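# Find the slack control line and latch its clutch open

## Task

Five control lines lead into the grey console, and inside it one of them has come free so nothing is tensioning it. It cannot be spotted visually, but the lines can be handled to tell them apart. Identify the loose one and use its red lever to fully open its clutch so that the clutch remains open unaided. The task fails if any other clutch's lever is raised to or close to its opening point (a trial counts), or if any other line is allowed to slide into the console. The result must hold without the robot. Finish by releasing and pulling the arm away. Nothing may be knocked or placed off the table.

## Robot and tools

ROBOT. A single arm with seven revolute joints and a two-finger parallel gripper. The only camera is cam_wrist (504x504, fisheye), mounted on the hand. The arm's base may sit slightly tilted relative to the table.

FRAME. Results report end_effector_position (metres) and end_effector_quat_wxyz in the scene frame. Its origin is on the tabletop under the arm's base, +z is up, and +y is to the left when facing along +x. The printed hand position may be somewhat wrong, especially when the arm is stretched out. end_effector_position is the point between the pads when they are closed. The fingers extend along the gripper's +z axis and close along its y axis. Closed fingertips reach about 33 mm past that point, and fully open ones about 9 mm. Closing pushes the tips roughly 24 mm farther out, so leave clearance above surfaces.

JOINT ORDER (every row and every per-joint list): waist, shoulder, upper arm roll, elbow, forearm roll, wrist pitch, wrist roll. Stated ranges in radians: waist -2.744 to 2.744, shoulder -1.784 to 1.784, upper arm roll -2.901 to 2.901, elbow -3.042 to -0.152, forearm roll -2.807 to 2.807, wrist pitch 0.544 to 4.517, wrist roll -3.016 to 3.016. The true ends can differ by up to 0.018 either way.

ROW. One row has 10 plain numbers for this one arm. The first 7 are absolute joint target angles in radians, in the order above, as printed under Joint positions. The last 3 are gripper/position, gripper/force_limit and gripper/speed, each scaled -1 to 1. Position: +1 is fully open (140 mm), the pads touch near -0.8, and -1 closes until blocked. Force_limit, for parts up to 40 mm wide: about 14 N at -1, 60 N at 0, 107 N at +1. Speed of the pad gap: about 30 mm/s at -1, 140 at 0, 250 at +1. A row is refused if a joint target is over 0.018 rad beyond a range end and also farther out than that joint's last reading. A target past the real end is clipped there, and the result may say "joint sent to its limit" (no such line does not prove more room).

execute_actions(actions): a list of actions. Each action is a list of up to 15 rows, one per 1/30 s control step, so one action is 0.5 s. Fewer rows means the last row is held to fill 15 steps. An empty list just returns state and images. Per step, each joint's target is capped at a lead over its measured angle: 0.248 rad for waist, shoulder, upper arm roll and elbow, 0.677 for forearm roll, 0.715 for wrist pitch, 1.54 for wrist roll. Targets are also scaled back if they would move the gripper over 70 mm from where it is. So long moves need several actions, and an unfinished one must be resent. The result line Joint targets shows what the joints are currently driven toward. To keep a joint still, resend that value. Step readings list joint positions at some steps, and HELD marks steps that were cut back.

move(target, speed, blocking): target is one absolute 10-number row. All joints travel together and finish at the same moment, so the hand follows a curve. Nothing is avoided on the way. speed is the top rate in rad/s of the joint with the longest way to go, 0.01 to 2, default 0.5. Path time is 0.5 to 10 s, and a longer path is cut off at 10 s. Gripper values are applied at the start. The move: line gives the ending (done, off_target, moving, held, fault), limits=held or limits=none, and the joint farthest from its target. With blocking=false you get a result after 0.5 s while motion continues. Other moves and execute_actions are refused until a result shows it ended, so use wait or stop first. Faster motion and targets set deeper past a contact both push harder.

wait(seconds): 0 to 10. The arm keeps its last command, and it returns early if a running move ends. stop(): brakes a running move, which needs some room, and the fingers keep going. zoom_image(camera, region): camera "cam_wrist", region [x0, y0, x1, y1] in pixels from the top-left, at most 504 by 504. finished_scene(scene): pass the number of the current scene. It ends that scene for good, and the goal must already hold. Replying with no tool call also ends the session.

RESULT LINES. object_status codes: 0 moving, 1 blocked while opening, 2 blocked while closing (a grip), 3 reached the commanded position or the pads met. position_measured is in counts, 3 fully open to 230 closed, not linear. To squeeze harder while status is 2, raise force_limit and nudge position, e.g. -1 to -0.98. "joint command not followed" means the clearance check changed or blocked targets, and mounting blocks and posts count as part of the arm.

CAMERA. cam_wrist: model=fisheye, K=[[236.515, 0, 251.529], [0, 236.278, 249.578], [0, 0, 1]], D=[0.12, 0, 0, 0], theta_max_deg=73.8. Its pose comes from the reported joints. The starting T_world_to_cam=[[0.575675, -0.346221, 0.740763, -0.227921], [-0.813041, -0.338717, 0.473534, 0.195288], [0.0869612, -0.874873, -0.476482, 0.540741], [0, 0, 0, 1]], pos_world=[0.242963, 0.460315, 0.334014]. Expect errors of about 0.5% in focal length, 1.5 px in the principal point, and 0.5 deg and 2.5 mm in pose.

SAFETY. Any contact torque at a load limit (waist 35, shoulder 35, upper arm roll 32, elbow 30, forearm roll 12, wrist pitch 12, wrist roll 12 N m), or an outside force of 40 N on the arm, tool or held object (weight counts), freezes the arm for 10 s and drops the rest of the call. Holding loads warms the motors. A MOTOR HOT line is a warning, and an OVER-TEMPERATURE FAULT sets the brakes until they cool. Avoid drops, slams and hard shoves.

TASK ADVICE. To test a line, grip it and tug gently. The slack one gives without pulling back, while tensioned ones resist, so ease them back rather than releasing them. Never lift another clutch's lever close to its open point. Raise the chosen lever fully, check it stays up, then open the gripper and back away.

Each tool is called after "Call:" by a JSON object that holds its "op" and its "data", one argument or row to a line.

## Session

Call:
{"op": "move", "data": {
  "target": [0.04,-0.3,0,-2.1,0,1.8,0.075,1,0,0],
  "speed": 0.8
}}

Scene clock: 4.43 s.
end_effector_position=(+0.4630, +0.0334, +0.3509) position_measured=3 object_status=3 end_effector_quat_wxyz=(+0.004, +0.707, -0.707, +0.005)
Joint names: [waist, shoulder, upper arm roll, elbow, forearm roll, wrist pitch, wrist roll]
Joint positions: [ 0.042 -0.3   -0.001 -2.1   -0.004  1.798  0.07 ]
Joint velocities: [ 0.001  0.001 -0.     0.001 -0.001 -0.     0.006]
Joint targets: [0.040 -0.300 0.000 -2.100 -0.000 1.800 0.075]
move: done; limits=none; farthest joint: the wrist roll, 0.005 radians from its target (2.274 radians at the start)
camera_calibration (this result's frames):
cam_wrist: T_world_to_cam=[[-0.983132, 0.182842, 0.0044082, 0.451076], [0.166085, 0.882416, 0.44018, -0.249817], [0.0765937, 0.433487, -0.897899, 0.448763], [0, 0, 0, 1]] pos_world=[0.450586, -0.0565668, 0.51092]

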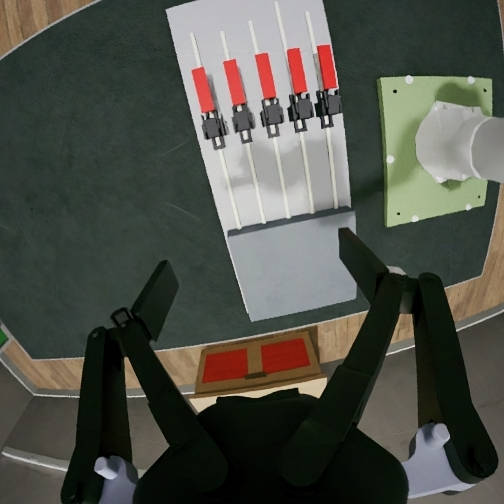

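Call:
{"op": "move", "data": {
  "target": [0.03,0.135,0,-2.355,0,2.49,0.05,-0.35,-1,0],
  "speed": 0.5
}}

Call:
{"op": "move", "data": {
  "target": [0.03,0.207,0,-2.355,0,2.562,0.05,-0.35,-1,0],
  "speed": 0.12
}}

Call:
{"op": "move", "data": {
  "target": [0.03,0.207,0,-2.355,0,2.562,0.05,-1,-1,-0.5]
}}

Call:
{"op": "move", "data": {
  "target": [0.005,0.207,0,-2.355,0,2.562,0.025,-1,-1,-0.5],
  "speed": 0.05
}}

Scene clock: 7.07 s.
end_effector_position=(+0.5088, +0.0296, +0.0786) position_measured=173 object_status=3 end_effector_quat_wxyz=(+0.004, +0.710, -0.704, +0.004)
Joint names: [waist, shoulder, upper arm roll, elbow, forearm roll, wrist pitch, wrist roll]
Joint positions: [ 0.032  0.135 -0.001 -2.355 -0.004  2.487  0.054]
Joint velocities: [ 0.     0.    -0.    -0.001  0.     0.004 -0.002]
Joint targets: [0.030 0.135 0.000 -2.355 0.000 2.490 0.050]
move: done; limits=none; farthest joint: the forearm roll, 0.004 radians from its target (0.004 radians at the start)
camera_calibration (this result's frames):
cam_wrist: T_world_to_cam=[[-0.984605, 0.174724, 0.00503394, 0.498912], [0.159011, 0.883357, 0.440903, -0.13075], [0.0725895, 0.434916, -0.89754, 0.204352], [0, 0, 0, 1]] pos_world=[0.497188, -0.0605489, 0.23855]

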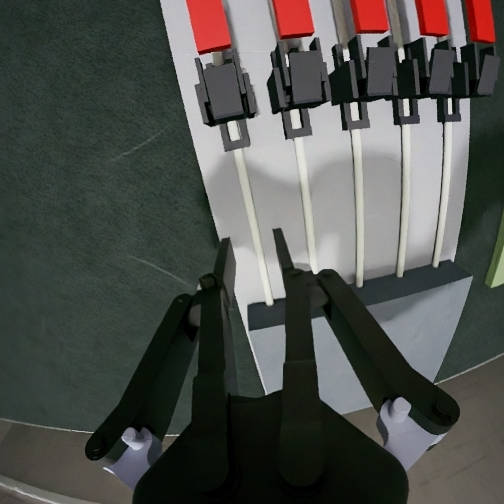

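Scene clock: 8.27 s.
end_effector_position=(+0.5116, +0.0296, +0.0489) position_measured=173 object_status=3 end_effector_quat_wxyz=(+0.003, +0.710, -0.704, +0.005)
Joint names: [waist, shoulder, upper arm roll, elbow, forearm roll, wrist pitch, wrist roll]
Joint positions: [ 0.032  0.206 -0.001 -2.355 -0.004  2.559  0.054]
Joint velocities: [ 0.001 -0.    -0.002  0.001  0.     0.005  0.001]
Joint targets: [0.030 0.207 0.000 -2.355 0.000 2.562 0.050]
move: done; limits=none; farthest joint: the forearm roll, 0.004 radians from its target (0.004 radians at the start)
camera_calibration (this result's frames):
cam_wrist: T_world_to_cam=[[-0.98469, 0.17428, 0.00356993, 0.501999], [0.157939, 0.88332, 0.441364, -0.11753], [0.0737676, 0.43517, -0.897321, 0.176841], [0, 0, 0, 1]] pos_world=[0.499831, -0.0606282, 0.208764]

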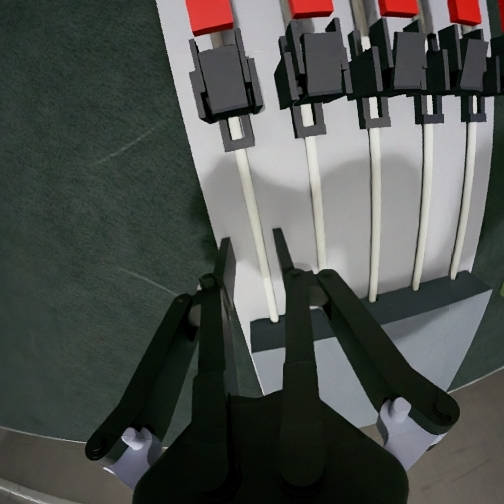

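Scene clock: 8.97 s.
end_effector_position=(+0.5116, +0.0296, +0.0488) position_measured=220 object_status=2 end_effector_quat_wxyz=(+0.003, +0.710, -0.704, +0.005)
Joint names: [waist, shoulder, upper arm roll, elbow, forearm roll, wrist pitch, wrist roll]
Joint positions: [ 0.032  0.206 -0.001 -2.355 -0.004  2.559  0.053]
Joint velocities: [-0.    -0.002  0.    -0.    -0.001  0.     0.   ]
Joint targets: [0.030 0.207 0.000 -2.355 0.000 2.562 0.050]
move: done; limits=none; farthest joint: the forearm roll, 0.004 radians from its target (0.004 radians at the start)
camera_calibration (this result's frames):
cam_wrist: T_world_to_cam=[[-0.984688, 0.17429, 0.00360527, 0.501979], [0.157963, 0.883317, 0.441359, -0.117501], [0.0737397, 0.435171, -0.897323, 0.176823], [0, 0, 0, 1]] pos_world=[0.499815, -0.0606469, 0.208718]

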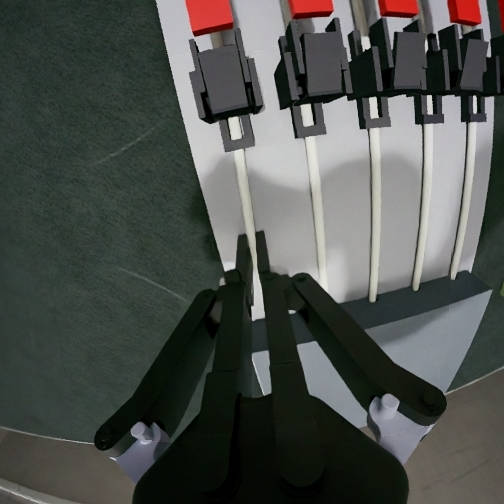

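Scene clock: 10.13 s.
end_effector_position=(+0.5120, +0.0264, +0.0489) position_measured=220 object_status=2 end_effector_quat_wxyz=(+0.001, +0.714, -0.700, +0.004)
Joint names: [waist, shoulder, upper arm roll, elbow, forearm roll, wrist pitch, wrist roll]
Joint positions: [ 0.016  0.206  0.007 -2.355  0.     2.56   0.03 ]
Joint velocities: [ 0.001  0.001 -0.    -0.    -0.001  0.001 -0.005]
Joint targets: [0.005 0.207 0.000 -2.355 0.000 2.562 0.025]
move: off_target; limits=none; farthest joint: the waist, 0.011 radians from its target (0.027 radians at the start)
camera_calibration (this result's frames):
cam_wrist: T_world_to_cam=[[-0.986629, 0.162939, 0.00387389, 0.504223], [0.147606, 0.8832, 0.445164, -0.109706], [0.069113, 0.439783, -0.895441, 0.180407], [0, 0, 0, 1]] pos_world=[0.501206, -0.0646056, 0.208428]

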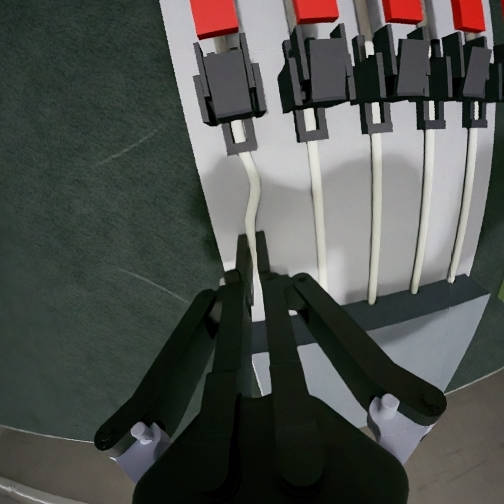

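Loaded. Line 4.

Call:
{"op": "move", "data": {
  "target": [0.028,0.207,0,-2.355,0,2.562,0.04,-1,-1,-0.5],
  "speed": 0.07
}}

Call:
{"op": "move", "data": {
  "target": [0.03,0.15,0,-2.355,0,2.505,0.04,-0.35,-1,1],
  "speed": 0.15
}}

Call:
{"op": "move", "data": {
  "target": [0.035,0.005,0,-2.551,0,2.556,0.04,-0.35,-1,0],
  "speed": 0.3
}}

Call:
{"op": "move", "data": {
  "target": [0.035,0.072,0,-2.551,0,2.623,0.04,-0.35,-1,0],
  "speed": 0.12
}}

Call:
{"op": "move", "data": {
  "target": [0.035,0.072,0,-2.551,0,2.623,0.04,-1,-1,-0.5]
}}

Call:
{"op": "move", "data": {
  "target": [0.01,0.072,0,-2.551,0,2.623,0.015,-1,-1,-0.5],
  "speed": 0.05
}}

Scene clock: 11.27 s.
end_effector_position=(+0.5117, +0.0294, +0.0488) position_measured=220 object_status=2 end_effector_quat_wxyz=(+0.002, +0.715, -0.700, +0.004)
Joint names: [waist, shoulder, upper arm roll, elbow, forearm roll, wrist pitch, wrist roll]
Joint positions: [ 0.027  0.206  0.002 -2.355  0.001  2.56   0.035]
Joint velocities: [ 0.     0.    -0.     0.    -0.    -0.     0.006]
Joint targets: [0.028 0.207 0.000 -2.355 0.000 2.562 0.040]
move: done; limits=none; farthest joint: the wrist roll, 0.005 radians from its target (0.011 radians at the start)
camera_calibration (this result's frames):
cam_wrist: T_world_to_cam=[[-0.986887, 0.161363, 0.0040372, 0.503616], [0.146335, 0.883859, 0.444274, -0.11155], [0.0681211, 0.439039, -0.895882, 0.179597], [0, 0, 0, 1]] pos_world=[0.501101, -0.0615208, 0.208423]

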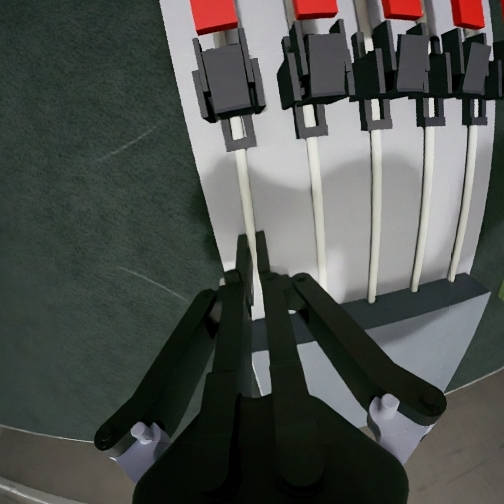

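Scene clock: 12.30 s.
end_effector_position=(+0.5109, +0.0295, +0.0721) position_measured=173 object_status=3 end_effector_quat_wxyz=(+0.001, +0.714, -0.700, +0.005)
Joint names: [waist, shoulder, upper arm roll, elbow, forearm roll, wrist pitch, wrist roll]
Joint positions: [ 0.028  0.151  0.002 -2.355  0.001  2.508  0.036]
Joint velocities: [ 0.    -0.001  0.    -0.    -0.    -0.003  0.001]
Joint targets: [0.030 0.150 0.000 -2.355 0.000 2.505 0.040]
move: done; limits=none; farthest joint: the wrist roll, 0.004 radians from its target (0.005 radians at the start)
camera_calibration (this result's frames):
cam_wrist: T_world_to_cam=[[-0.986693, 0.162584, 0.00157007, 0.502664], [0.146326, 0.883729, 0.444535, -0.121949], [0.0708869, 0.438849, -0.89576, 0.199047], [0, 0, 0, 1]] pos_world=[0.499709, -0.0613065, 0.23172]

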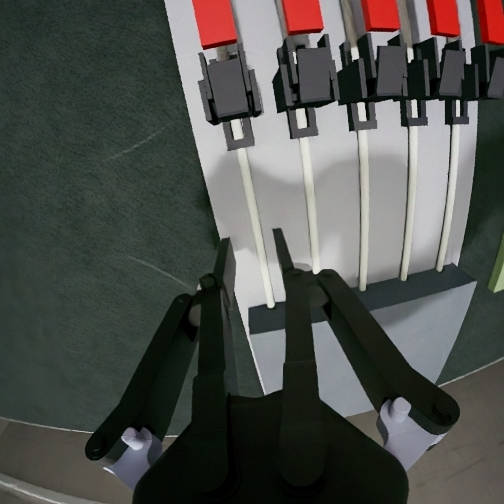

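Scene clock: 13.50 s.
end_effector_position=(+0.4514, +0.0284, +0.0727) position_measured=173 object_status=3 end_effector_quat_wxyz=(+0.003, +0.716, -0.698, +0.003)
Joint names: [waist, shoulder, upper arm roll, elbow, forearm roll, wrist pitch, wrist roll]
Joint positions: [ 0.033  0.007  0.001 -2.55   0.001  2.553  0.036]
Joint velocities: [ 0.001  0.001 -0.001 -0.    -0.     0.004  0.001]
Joint targets: [0.035 0.005 0.000 -2.551 0.000 2.556 0.040]
move: done; limits=none; farthest joint: the wrist roll, 0.004 radians from its target (0.004 radians at the start)
camera_calibration (this result's frames):
cam_wrist: T_world_to_cam=[[-0.98744, 0.157884, 0.00595923, 0.444374], [0.144126, 0.884653, 0.443415, -0.11141], [0.0647364, 0.438704, -0.896297, 0.207049], [0, 0, 0, 1]] pos_world=[0.441446, -0.062434, 0.23233]

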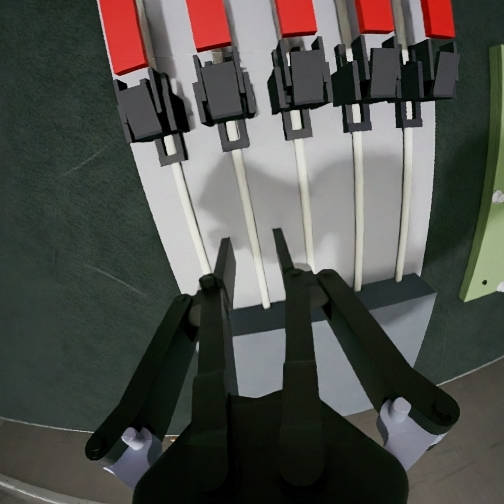

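Scene clock: 14.67 s.
end_effector_position=(+0.4540, +0.0283, +0.0493) position_measured=173 object_status=3 end_effector_quat_wxyz=(+0.002, +0.716, -0.698, +0.004)
Joint names: [waist, shoulder, upper arm roll, elbow, forearm roll, wrist pitch, wrist roll]
Joint positions: [ 0.033  0.071  0.001 -2.55   0.001  2.62   0.037]
Joint velocities: [ 0.001  0.001  0.     0.001  0.     0.002 -0.   ]
Joint targets: [0.035 0.072 0.000 -2.551 0.000 2.623 0.040]
move: done; limits=none; farthest joint: the wrist pitch, 0.003 radians from its target (0.070 radians at the start)
camera_calibration (this result's frames):
cam_wrist: T_world_to_cam=[[-0.987443, 0.15793, 0.00368914, 0.447131], [0.143133, 0.884555, 0.443931, -0.100931], [0.0668468, 0.438885, -0.896053, 0.184946], [0, 0, 0, 1]] pos_world=[0.4436, -0.0625065, 0.208879]

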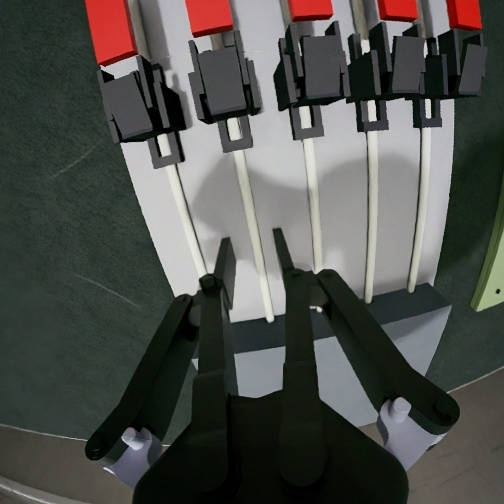

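Scene clock: 15.37 s.
end_effector_position=(+0.4541, +0.0283, +0.0493) position_measured=220 object_status=2 end_effector_quat_wxyz=(+0.002, +0.716, -0.698, +0.004)
Joint names: [waist, shoulder, upper arm roll, elbow, forearm roll, wrist pitch, wrist roll]
Joint positions: [ 0.033  0.071  0.001 -2.55   0.001  2.621  0.037]
Joint velocities: [-0.001  0.    -0.    -0.001  0.001  0.001 -0.   ]
Joint targets: [0.035 0.072 0.000 -2.551 0.000 2.623 0.040]
move: done; limits=none; farthest joint: the wrist roll, 0.003 radians from its target (0.003 radians at the start)
camera_calibration (this result's frames):
cam_wrist: T_world_to_cam=[[-0.987441, 0.157954, 0.00319715, 0.447312], [0.142931, 0.884539, 0.444029, -0.100885], [0.0673083, 0.43891, -0.896007, 0.184758], [0, 0, 0, 1]] pos_world=[0.443678, -0.0625102, 0.20891]

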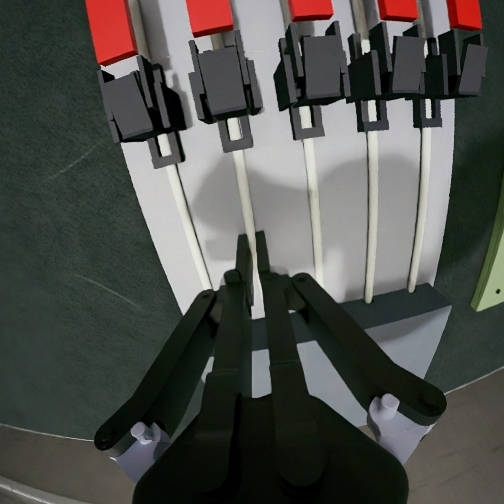

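Scene clock: 16.37 s.
end_effector_position=(+0.4547, +0.0192, +0.0494) position_measured=220 object_status=2 end_effector_quat_wxyz=(+0.001, +0.714, -0.700, +0.004)
Joint names: [waist, shoulder, upper arm roll, elbow, forearm roll, wrist pitch, wrist roll]
Joint positions: [ 0.013  0.071  0.001 -2.55   0.001  2.621  0.02 ]
Joint velocities: [-0.    -0.     0.     0.001 -0.     0.001 -0.006]
Joint targets: [0.010 0.072 0.000 -2.551 0.000 2.623 0.015]
move: done; limits=none; farthest joint: the wrist roll, 0.005 radians from its target (0.022 radians at the start)
camera_calibration (this result's frames):
cam_wrist: T_world_to_cam=[[-0.986798, 0.16193, 0.00287856, 0.448969], [0.146347, 0.883943, 0.444102, -0.0944197], [0.069369, 0.43866, -0.895972, 0.187909], [0, 0, 0, 1]] pos_world=[0.443824, -0.0716682, 0.209001]

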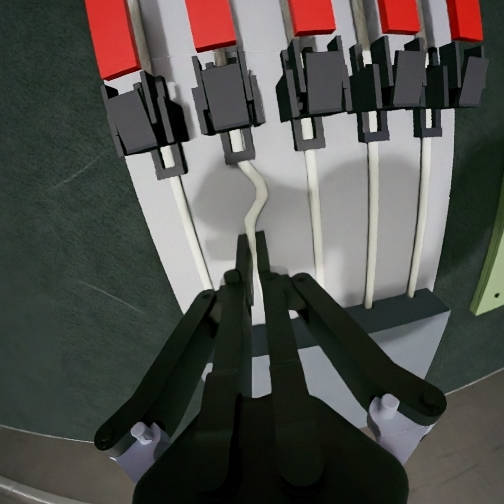

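Call:
{"op": "move", "data": {
  "target": [0.01,-0.14,0,-2.54,0,2.40,0.02,-0.25,-1,1],
  "speed": 0.25
}}

Call:
{"op": "move", "data": {
  "target": [-0.412,-0.008,0,-2.402,0,2.394,-0.39,-0.25,-1,0],
  "speed": 0.4
}}

Scene clock: 18.23 s.
end_effector_position=(+0.4455, +0.0192, +0.1286) position_measured=160 object_status=3 end_effector_quat_wxyz=(+0.001, +0.715, -0.700, +0.005)
Joint names: [waist, shoulder, upper arm roll, elbow, forearm roll, wrist pitch, wrist roll]
Joint positions: [ 0.012 -0.139  0.001 -2.54   0.001  2.403  0.019]
Joint velocities: [-0.001 -0.    -0.     0.001 -0.001 -0.004  0.   ]
Joint targets: [0.010 -0.140 0.000 -2.540 0.000 2.400 0.020]
move: done; limits=none; farthest joint: the wrist pitch, 0.003 radians from its target (0.221 radians at the start)
camera_calibration (this result's frames):
cam_wrist: T_world_to_cam=[[-0.986914, 0.161239, 0.0015652, 0.439903], [0.145147, 0.884108, 0.444169, -0.127806], [0.0702336, 0.438584, -0.895942, 0.259084], [0, 0, 0, 1]] pos_world=[0.434501, -0.0715651, 0.288203]

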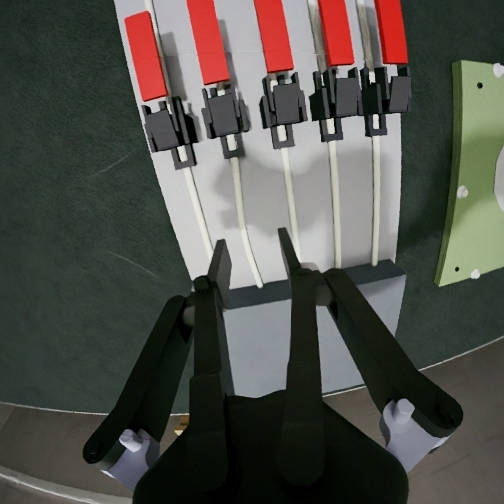

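Scene clock: 20.60 s.
end_effector_position=(+0.4538, -0.1825, +0.1253) position_measured=160 object_status=3 end_effector_quat_wxyz=(+0.001, +0.707, -0.707, +0.006)
Joint names: [waist, shoulder, upper arm roll, elbow, forearm roll, wrist pitch, wrist roll]
Joint positions: [-0.41  -0.009 -0.001 -2.403  0.001  2.396 -0.385]
Joint velocities: [-0.     0.     0.001 -0.    -0.    -0.    -0.006]
Joint targets: [-0.412 -0.008 0.000 -2.402 0.000 2.394 -0.390]
move: done; limits=none; farthest joint: the wrist roll, 0.005 radians from its target (0.409 radians at the start)
camera_calibration (this result's frames):
cam_wrist: T_world_to_cam=[[-0.983332, 0.181818, 0.000313041, 0.482925], [0.163072, 0.881183, 0.443762, 0.0422138], [0.0804083, 0.436416, -0.896145, 0.339098], [0, 0, 0, 1]] pos_world=[0.440725, -0.272991, 0.284997]

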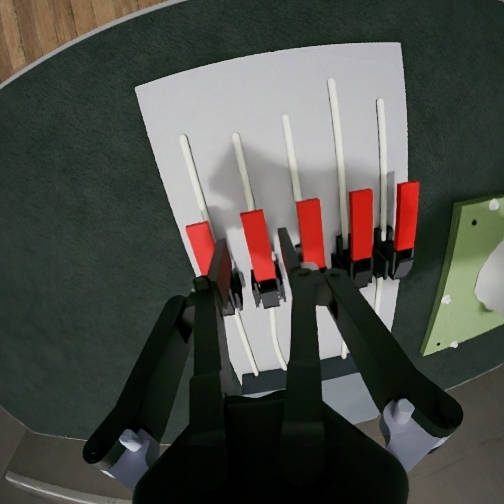

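Call:
{"op": "move", "data": {
  "target": [-0.412,0.098,0,-2.436,0,2.534,-0.385,-0.25,-1,0],
  "speed": 0.12
}}

Call:
{"op": "move", "data": {
  "target": [-0.412,0.098,0,-2.436,0,2.534,-0.385,-1,-0.7,-0.5]
}}

Call:
{"op": "move", "data": {
  "target": [-0.40,0.032,0,-2.431,0,2.463,-0.37,-1,-0.7,-0.5],
  "speed": 0.08
}}

Call:
{"op": "move", "data": {
  "target": [-0.369,-0.027,0,-2.435,0,2.408,-0.335,-1,-0.7,-0.5],
  "speed": 0.08
}}

Call:
{"op": "move", "data": {
  "target": [-0.309,-0.08,0,-2.453,0,2.373,-0.275,-1,-0.7,-0.5],
  "speed": 0.08
}}

Call:
{"op": "move", "data": {
  "target": [-0.32,-0.076,0,-2.45,0,2.374,-0.285,-0.25,-0.7,-0.5],
  "speed": 0.05
}}

Scene clock: 22.90 s.
end_effector_position=(+0.4522, -0.1823, +0.0727) position_measured=160 object_status=3 end_effector_quat_wxyz=(+0.002, +0.708, -0.706, +0.004)
Joint names: [waist, shoulder, upper arm roll, elbow, forearm roll, wrist pitch, wrist roll]
Joint positions: [-0.41   0.097 -0.001 -2.435  0.001  2.531 -0.386]
Joint velocities: [ 0.    -0.001  0.001  0.     0.001  0.004 -0.001]
Joint targets: [-0.412 0.098 0.000 -2.436 0.000 2.534 -0.385]
move: done; limits=none; farthest joint: the wrist pitch, 0.003 radians from its target (0.138 radians at the start)
camera_calibration (this result's frames):
cam_wrist: T_world_to_cam=[[-0.983599, 0.180335, 0.00350406, 0.480897], [0.163103, 0.880982, 0.444148, 0.0655477], [0.0770084, 0.437435, -0.895946, 0.293625], [0, 0, 0, 1]] pos_world=[0.439707, -0.272911, 0.232274]

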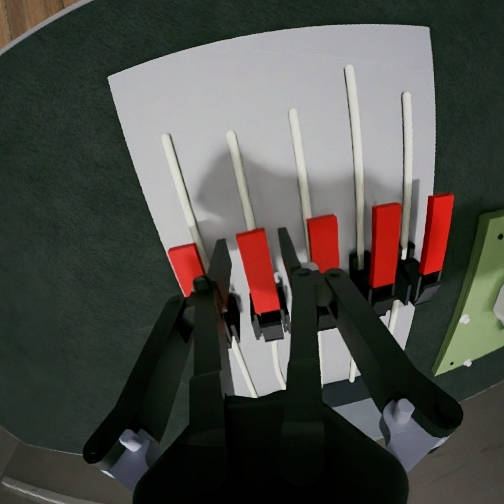

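Scene clock: 23.60 s.
end_effector_position=(+0.4505, -0.1823, +0.0723) position_measured=198 object_status=2 end_effector_quat_wxyz=(+0.002, +0.708, -0.706, +0.002)
Joint names: [waist, shoulder, upper arm roll, elbow, forearm roll, wrist pitch, wrist roll]
Joint positions: [-0.411  0.096 -0.002 -2.436  0.     2.527 -0.387]
Joint velocities: [-0.    -0.002 -0.    -0.001 -0.002  0.001  0.   ]
Joint targets: [-0.412 0.098 0.000 -2.436 0.000 2.534 -0.385]
move: done; limits=none; farthest joint: the wrist pitch, 0.007 radians from its target (0.003 radians at the start)
camera_calibration (this result's frames):
cam_wrist: T_world_to_cam=[[-0.983554, 0.180468, 0.00733136, 0.478948], [0.164845, 0.880341, 0.444776, 0.0650212], [0.0738138, 0.438669, -0.895612, 0.295101], [0, 0, 0, 1]] pos_world=[0.43857, -0.273128, 0.231865]

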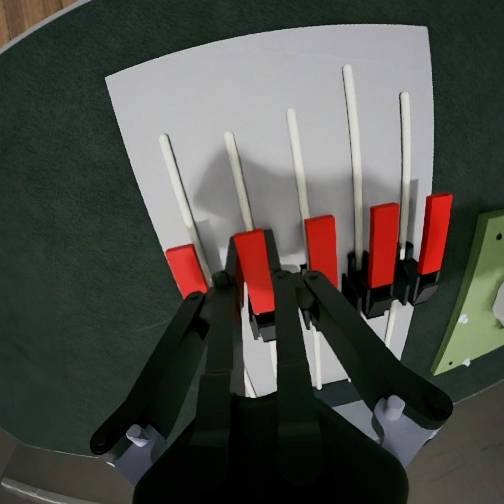

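Scene clock: 24.80 s.
end_effector_position=(+0.4499, -0.1748, +0.0951) position_measured=198 object_status=2 end_effector_quat_wxyz=(+0.003, +0.707, -0.707, +0.002)
Joint names: [waist, shoulder, upper arm roll, elbow, forearm roll, wrist pitch, wrist roll]
Joint positions: [-0.4    0.039  0.001 -2.435  0.     2.468 -0.371]
Joint velocities: [-0.     0.    -0.     0.002  0.001 -0.003  0.003]
Joint targets: [-0.400 0.032 0.000 -2.431 0.000 2.463 -0.370]
move: done; limits=none; farthest joint: the shoulder, 0.007 radians from its target (0.064 radians at the start)
camera_calibration (this result's frames):
cam_wrist: T_world_to_cam=[[-0.98305, 0.183129, 0.0087685, 0.47702], [0.167827, 0.879591, 0.445144, 0.0468793], [0.0738063, 0.43907, -0.895416, 0.312337], [0, 0, 0, 1]] pos_world=[0.438014, -0.265729, 0.254621]

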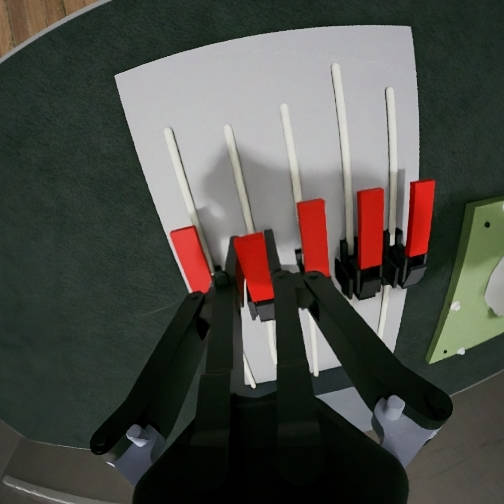

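Scene clock: 26.10 s.
end_effector_position=(+0.4496, -0.1596, +0.1159) position_measured=198 object_status=2 end_effector_quat_wxyz=(+0.003, +0.703, -0.712, +0.001)
Joint names: [waist, shoulder, upper arm roll, elbow, forearm roll, wrist pitch, wrist roll]
Joint positions: [-0.37  -0.017  0.    -2.439  0.     2.414 -0.33 ]
Joint velocities: [-0.     0.     0.    -0.    -0.    -0.001  0.003]
Joint targets: [-0.369 -0.027 0.000 -2.435 0.000 2.408 -0.335]
move: done; limits=none; farthest joint: the shoulder, 0.010 radians from its target (0.066 radians at the start)
camera_calibration (this result's frames):
cam_wrist: T_world_to_cam=[[-0.980818, 0.194664, 0.0100912, 0.474365], [0.178727, 0.877443, 0.445142, 0.0191211], [0.0777988, 0.438406, -0.895403, 0.32236], [0, 0, 0, 1]] pos_world=[0.436769, -0.250444, 0.275344]

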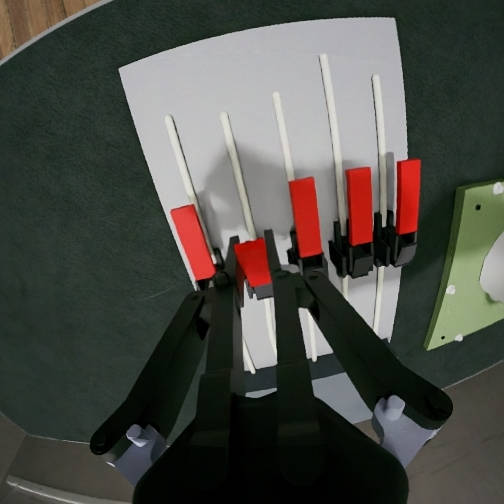

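Scene clock: 27.47 s.
end_effector_position=(+0.4494, -0.1370, +0.1316) position_measured=198 object_status=2 end_effector_quat_wxyz=(+0.002, +0.696, -0.718, +0.003)
Joint names: [waist, shoulder, upper arm roll, elbow, forearm roll, wrist pitch, wrist roll]
Joint positions: [-0.319 -0.071 -0.006 -2.456 -0.001  2.382 -0.266]
Joint velocities: [ 0.001 -0.001 -0.001  0.     0.001 -0.     0.005]
Joint targets: [-0.309 -0.080 0.000 -2.453 0.000 2.373 -0.275]
move: done; limits=none; farthest joint: the waist, 0.010 radians from its target (0.061 radians at the start)
camera_calibration (this result's frames):
cam_wrist: T_world_to_cam=[[-0.977202, 0.212241, 0.00545704, 0.470989], [0.192555, 0.875148, 0.44389, -0.0140759], [0.0894362, 0.434821, -0.896065, 0.320895], [0, 0, 0, 1]] pos_world=[0.434262, -0.227177, 0.29122]

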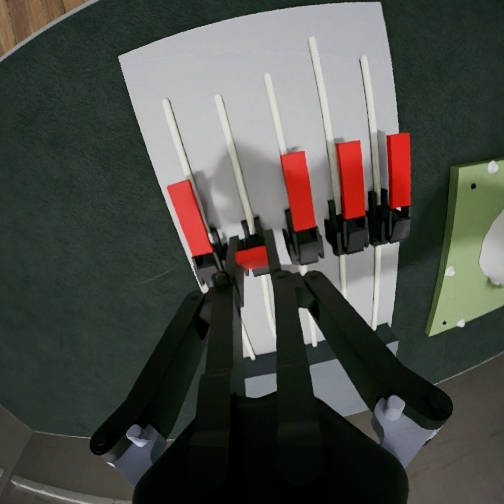

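Scene clock: 28.43 s.
end_effector_position=(+0.4513, -0.1358, +0.1347) position_measured=160 object_status=3 end_effector_quat_wxyz=(+0.002, +0.702, -0.712, +0.005)
Joint names: [waist, shoulder, upper arm roll, elbow, forearm roll, wrist pitch, wrist roll]
Joint positions: [-0.319 -0.075 -0.001 -2.451 -0.001  2.376 -0.28 ]
Joint velocities: [ 0.    -0.001 -0.     0.001  0.001 -0.001 -0.006]
Joint targets: [-0.320 -0.076 0.000 -2.450 0.000 2.374 -0.285]
move: done; limits=none; farthest joint: the wrist roll, 0.005 radians from its target (0.019 radians at the start)
camera_calibration (this result's frames):
cam_wrist: T_world_to_cam=[[-0.980809, 0.19495, 0.00304761, 0.472246], [0.176073, 0.878908, 0.443304, -0.00884896], [0.0837435, 0.435333, -0.896366, 0.325664], [0, 0, 0, 1]] pos_world=[0.437469, -0.226059, 0.294397]

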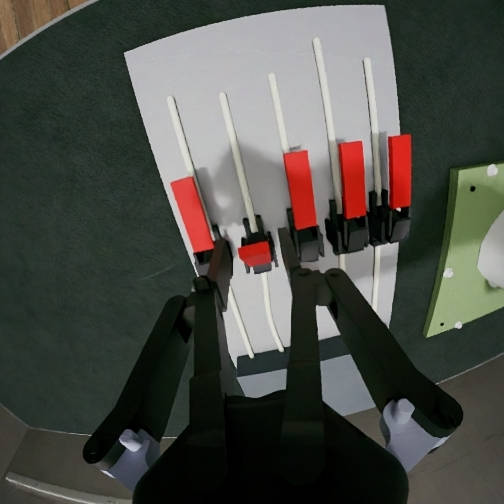

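Call:
{"op": "move", "data": {
  "target": [-0.415,-0.03,0,-2.396,0,2.366,-0.38,-0.25,0,0],
  "speed": 0.15
}}

Call:
{"op": "move", "data": {
  "target": [-0.415,-0.03,0,-2.396,0,2.366,-0.38,-1,0,0]
}}

Call:
{"op": "move", "data": {
  "target": [-0.268,-0.10,0,-2.473,0,2.373,-0.235,-1,0,0],
  "speed": 0.08
}}

Call:
{"op": "move", "data": {
  "target": [-0.144,-0.124,0,-2.506,0,2.382,-0.11,-1,0,0],
  "speed": 0.07
}}

Call:
{"op": "move", "data": {
  "target": [-0.11,-0.101,0,-2.518,0,2.417,-0.077,-1,0,0],
  "speed": 0.05
}}

Call:
{"op": "move", "data": {
  "target": [-0.084,-0.033,0,-2.541,0,2.508,-0.05,-1,0,0],
  "speed": 0.06
}}

Call:
{"op": "move", "data": {
  "target": [-0.084,-0.35,0,-2.4,0,2.05,-0.05,1,0,0],
  "speed": 0.35
}}

Scene clock: 30.63 s.
end_effector_position=(+0.4525, -0.1834, +0.1361) position_measured=160 object_status=3 end_effector_quat_wxyz=(+0.001, +0.703, -0.711, +0.006)
Joint names: [waist, shoulder, upper arm roll, elbow, forearm roll, wrist pitch, wrist roll]
Joint positions: [-0.413 -0.031 -0.001 -2.397 -0.001  2.368 -0.375]
Joint velocities: [ 0.001  0.     0.001 -0.001 -0.    -0.001 -0.005]
Joint targets: [-0.415 -0.030 0.000 -2.396 0.000 2.366 -0.380]
move: done; limits=none; farthest joint: the wrist roll, 0.005 radians from its target (0.099 radians at the start)
camera_calibration (this result's frames):
cam_wrist: T_world_to_cam=[[-0.981283, 0.192572, 0.000426805, 0.482836], [0.172852, 0.879816, 0.44277, 0.0338388], [0.0848896, 0.434556, -0.896635, 0.346909], [0, 0, 0, 1]] pos_world=[0.438501, -0.273504, 0.295862]

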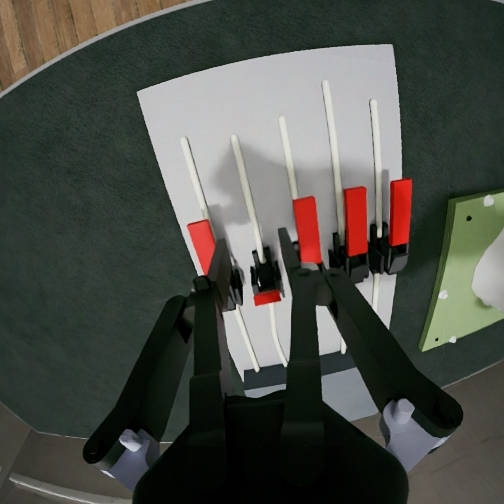

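Scene clock: 31.33 s.
end_effector_position=(+0.4525, -0.1834, +0.1361) position_measured=233 object_status=3 end_effector_quat_wxyz=(+0.001, +0.704, -0.710, +0.006)
Joint names: [waist, shoulder, upper arm roll, elbow, forearm roll, wrist pitch, wrist roll]
Joint positions: [-0.413 -0.031 -0.001 -2.397 -0.001  2.368 -0.376]
Joint velocities: [-0.     0.001 -0.     0.001  0.     0.001 -0.002]
Joint targets: [-0.415 -0.030 0.000 -2.396 0.000 2.366 -0.380]
move: done; limits=none; farthest joint: the wrist roll, 0.004 radians from its target (0.005 radians at the start)
camera_calibration (this result's frames):
cam_wrist: T_world_to_cam=[[-0.981525, 0.191332, 0.000489458, 0.482703], [0.171767, 0.880029, 0.44277, 0.0343714], [0.0842852, 0.434674, -0.896635, 0.347204], [0, 0, 0, 1]] pos_world=[0.438617, -0.273525, 0.295861]

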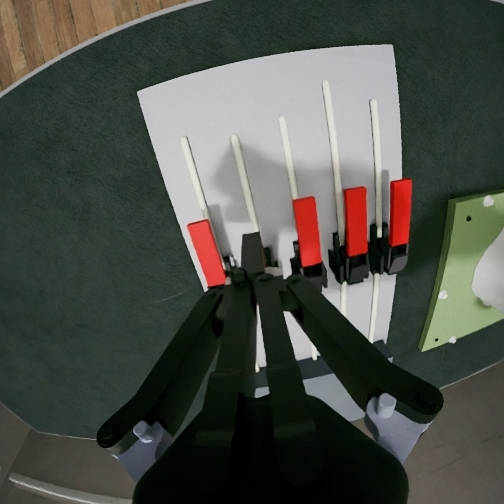

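Scene clock: 33.93 s.
end_effector_position=(+0.4547, -0.1151, +0.1409) position_measured=233 object_status=3 end_effector_quat_wxyz=(-0.001, +0.705, -0.710, +0.010)
Joint names: [waist, shoulder, upper arm roll, elbow, forearm roll, wrist pitch, wrist roll]
Joint positions: [-0.273 -0.102 -0.003 -2.467 -0.002  2.378 -0.24 ]
Joint velocities: [-0.001 -0.001  0.    -0.001 -0.     0.001  0.006]
Joint targets: [-0.268 -0.100 0.000 -2.473 0.000 2.373 -0.235]
move: done; limits=none; farthest joint: the elbow, 0.006 radians from its target (0.076 radians at the start)
camera_calibration (this result's frames):
cam_wrist: T_world_to_cam=[[-0.981928, 0.189003, -0.00972827, 0.47308], [0.165317, 0.881626, 0.442048, -0.0250089], [0.092125, 0.432451, -0.896939, 0.317837], [0, 0, 0, 1]] pos_world=[0.439385, -0.204814, 0.300738]

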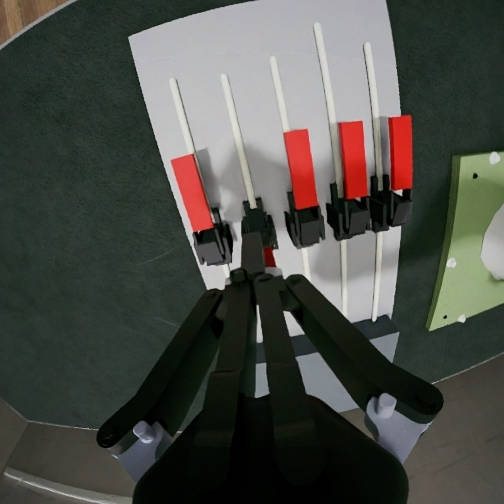

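Scene clock: 36.57 s.
end_effector_position=(+0.4530, -0.0596, +0.1358) position_measured=233 object_status=3 end_effector_quat_wxyz=(+0.001, +0.703, -0.711, +0.008)
Joint names: [waist, shoulder, upper arm roll, elbow, forearm roll, wrist pitch, wrist roll]
Joint positions: [-0.152 -0.123 -0.006 -2.504 -0.006  2.386 -0.115]
Joint velocities: [ 0.001 -0.     0.    -0.001 -0.001  0.     0.005]
Joint targets: [-0.144 -0.124 0.000 -2.506 0.000 2.382 -0.110]
move: done; limits=none; farthest joint: the waist, 0.008 radians from its target (0.129 radians at the start)
camera_calibration (this result's frames):
cam_wrist: T_world_to_cam=[[-0.981098, 0.193484, -0.00323258, 0.459873], [0.17224, 0.880743, 0.441163, -0.0744576], [0.0882052, 0.432267, -0.897421, 0.291228], [0, 0, 0, 1]] pos_world=[0.438317, -0.149288, 0.295688]

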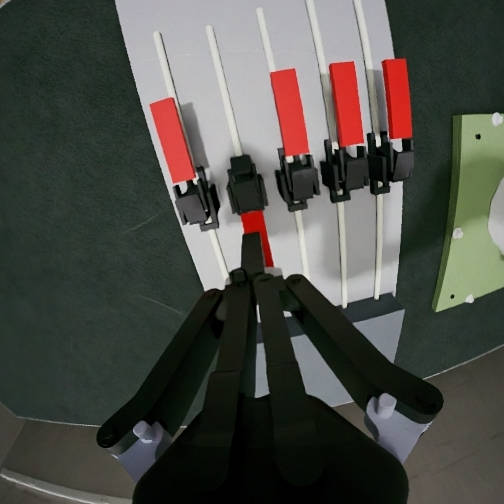

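Scene clock: 38.00 s.
end_effector_position=(+0.4532, -0.0419, +0.1242) position_measured=233 object_status=3 end_effector_quat_wxyz=(+0.002, +0.705, -0.709, +0.007)
Joint names: [waist, shoulder, upper arm roll, elbow, forearm roll, wrist pitch, wrist roll]
Joint positions: [-0.116 -0.103 -0.004 -2.516 -0.006  2.415 -0.082]
Joint velocities: [ 0.001  0.     0.001 -0.002  0.001  0.     0.007]
Joint targets: [-0.110 -0.101 0.000 -2.518 0.000 2.417 -0.077]
move: done; limits=none; farthest joint: the waist, 0.006 radians from its target (0.042 radians at the start)
camera_calibration (this result's frames):
cam_wrist: T_world_to_cam=[[-0.982211, 0.187779, -0.000308471, 0.456531], [0.168415, 0.881649, 0.44083, -0.0831257], [0.0830506, 0.432936, -0.897591, 0.275594], [0, 0, 0, 1]] pos_world=[0.439521, -0.131754, 0.284156]

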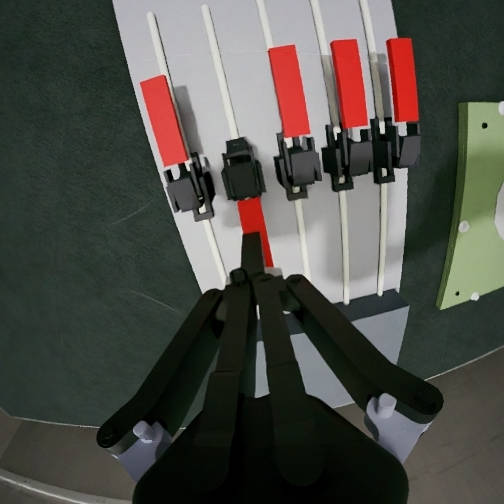

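Scene clock: 39.80 s.
end_effector_position=(+0.4528, -0.0294, +0.0945) position_measured=233 object_status=3 end_effector_quat_wxyz=(+0.003, +0.706, -0.708, +0.005)
Joint names: [waist, shoulder, upper arm roll, elbow, forearm roll, wrist pitch, wrist roll]
Joint positions: [-0.09  -0.041 -0.003 -2.537 -0.005  2.495 -0.057]
Joint velocities: [-0.001 -0.    -0.     0.     0.001  0.     0.006]
Joint targets: [-0.084 -0.033 0.000 -2.541 0.000 2.508 -0.050]
move: off_target; limits=none; farthest joint: the wrist pitch, 0.013 radians from its target (0.093 radians at the start)
camera_calibration (this result's frames):
cam_wrist: T_world_to_cam=[[-0.982636, 0.18552, 0.00303665, 0.45362], [0.167817, 0.881648, 0.441061, -0.0807283], [0.0791483, 0.433912, -0.897472, 0.245333], [0, 0, 0, 1]] pos_world=[0.439874, -0.119434, 0.254408]

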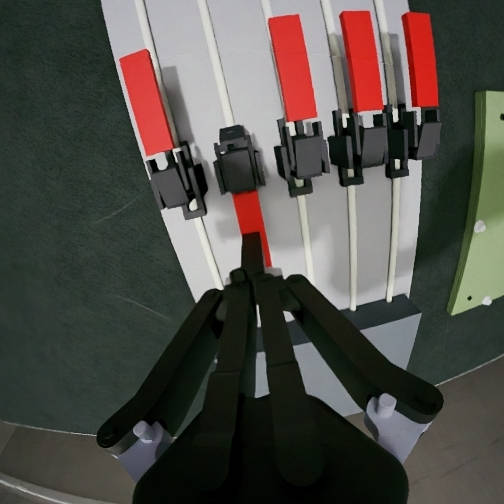

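Scene clock: 41.87 s.
end_effector_position=(+0.4347, -0.0252, +0.2534) position_measured=3 object_status=3 end_effector_quat_wxyz=(+0.002, +0.705, -0.709, +0.006)
Joint names: [waist, shoulder, upper arm roll, elbow, forearm roll, wrist pitch, wrist roll]
Joint positions: [-0.086 -0.349 -0.001 -2.4   -0.004  2.053 -0.054]
Joint velocities: [ 0.001 -0.001 -0.001 -0.001  0.    -0.004 -0.   ]
Joint targets: [-0.084 -0.350 0.000 -2.400 0.000 2.050 -0.050]
move: done; limits=none; farthest joint: the forearm roll, 0.004 radians from its target (0.005 radians at the start)
camera_calibration (this result's frames):
cam_wrist: T_world_to_cam=[[-0.982402, 0.186775, 0.000623934, 0.435161], [0.167876, 0.881522, 0.44129, -0.151605], [0.0818722, 0.43363, -0.897364, 0.386305], [0, 0, 0, 1]] pos_world=[0.421326, -0.115148, 0.413286]

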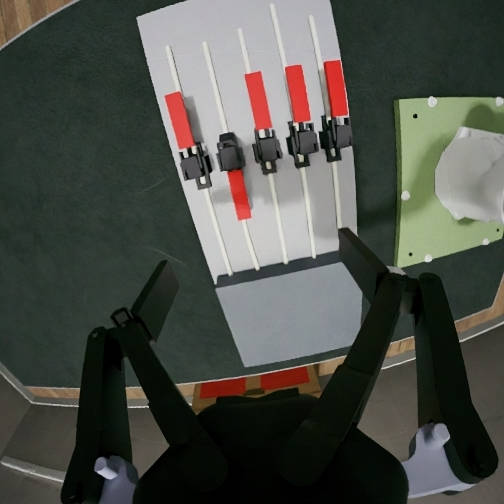

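Call:
{"op": "finished_scene", "data": {
  "scene": 2
}}

The scene is finished: the task was done.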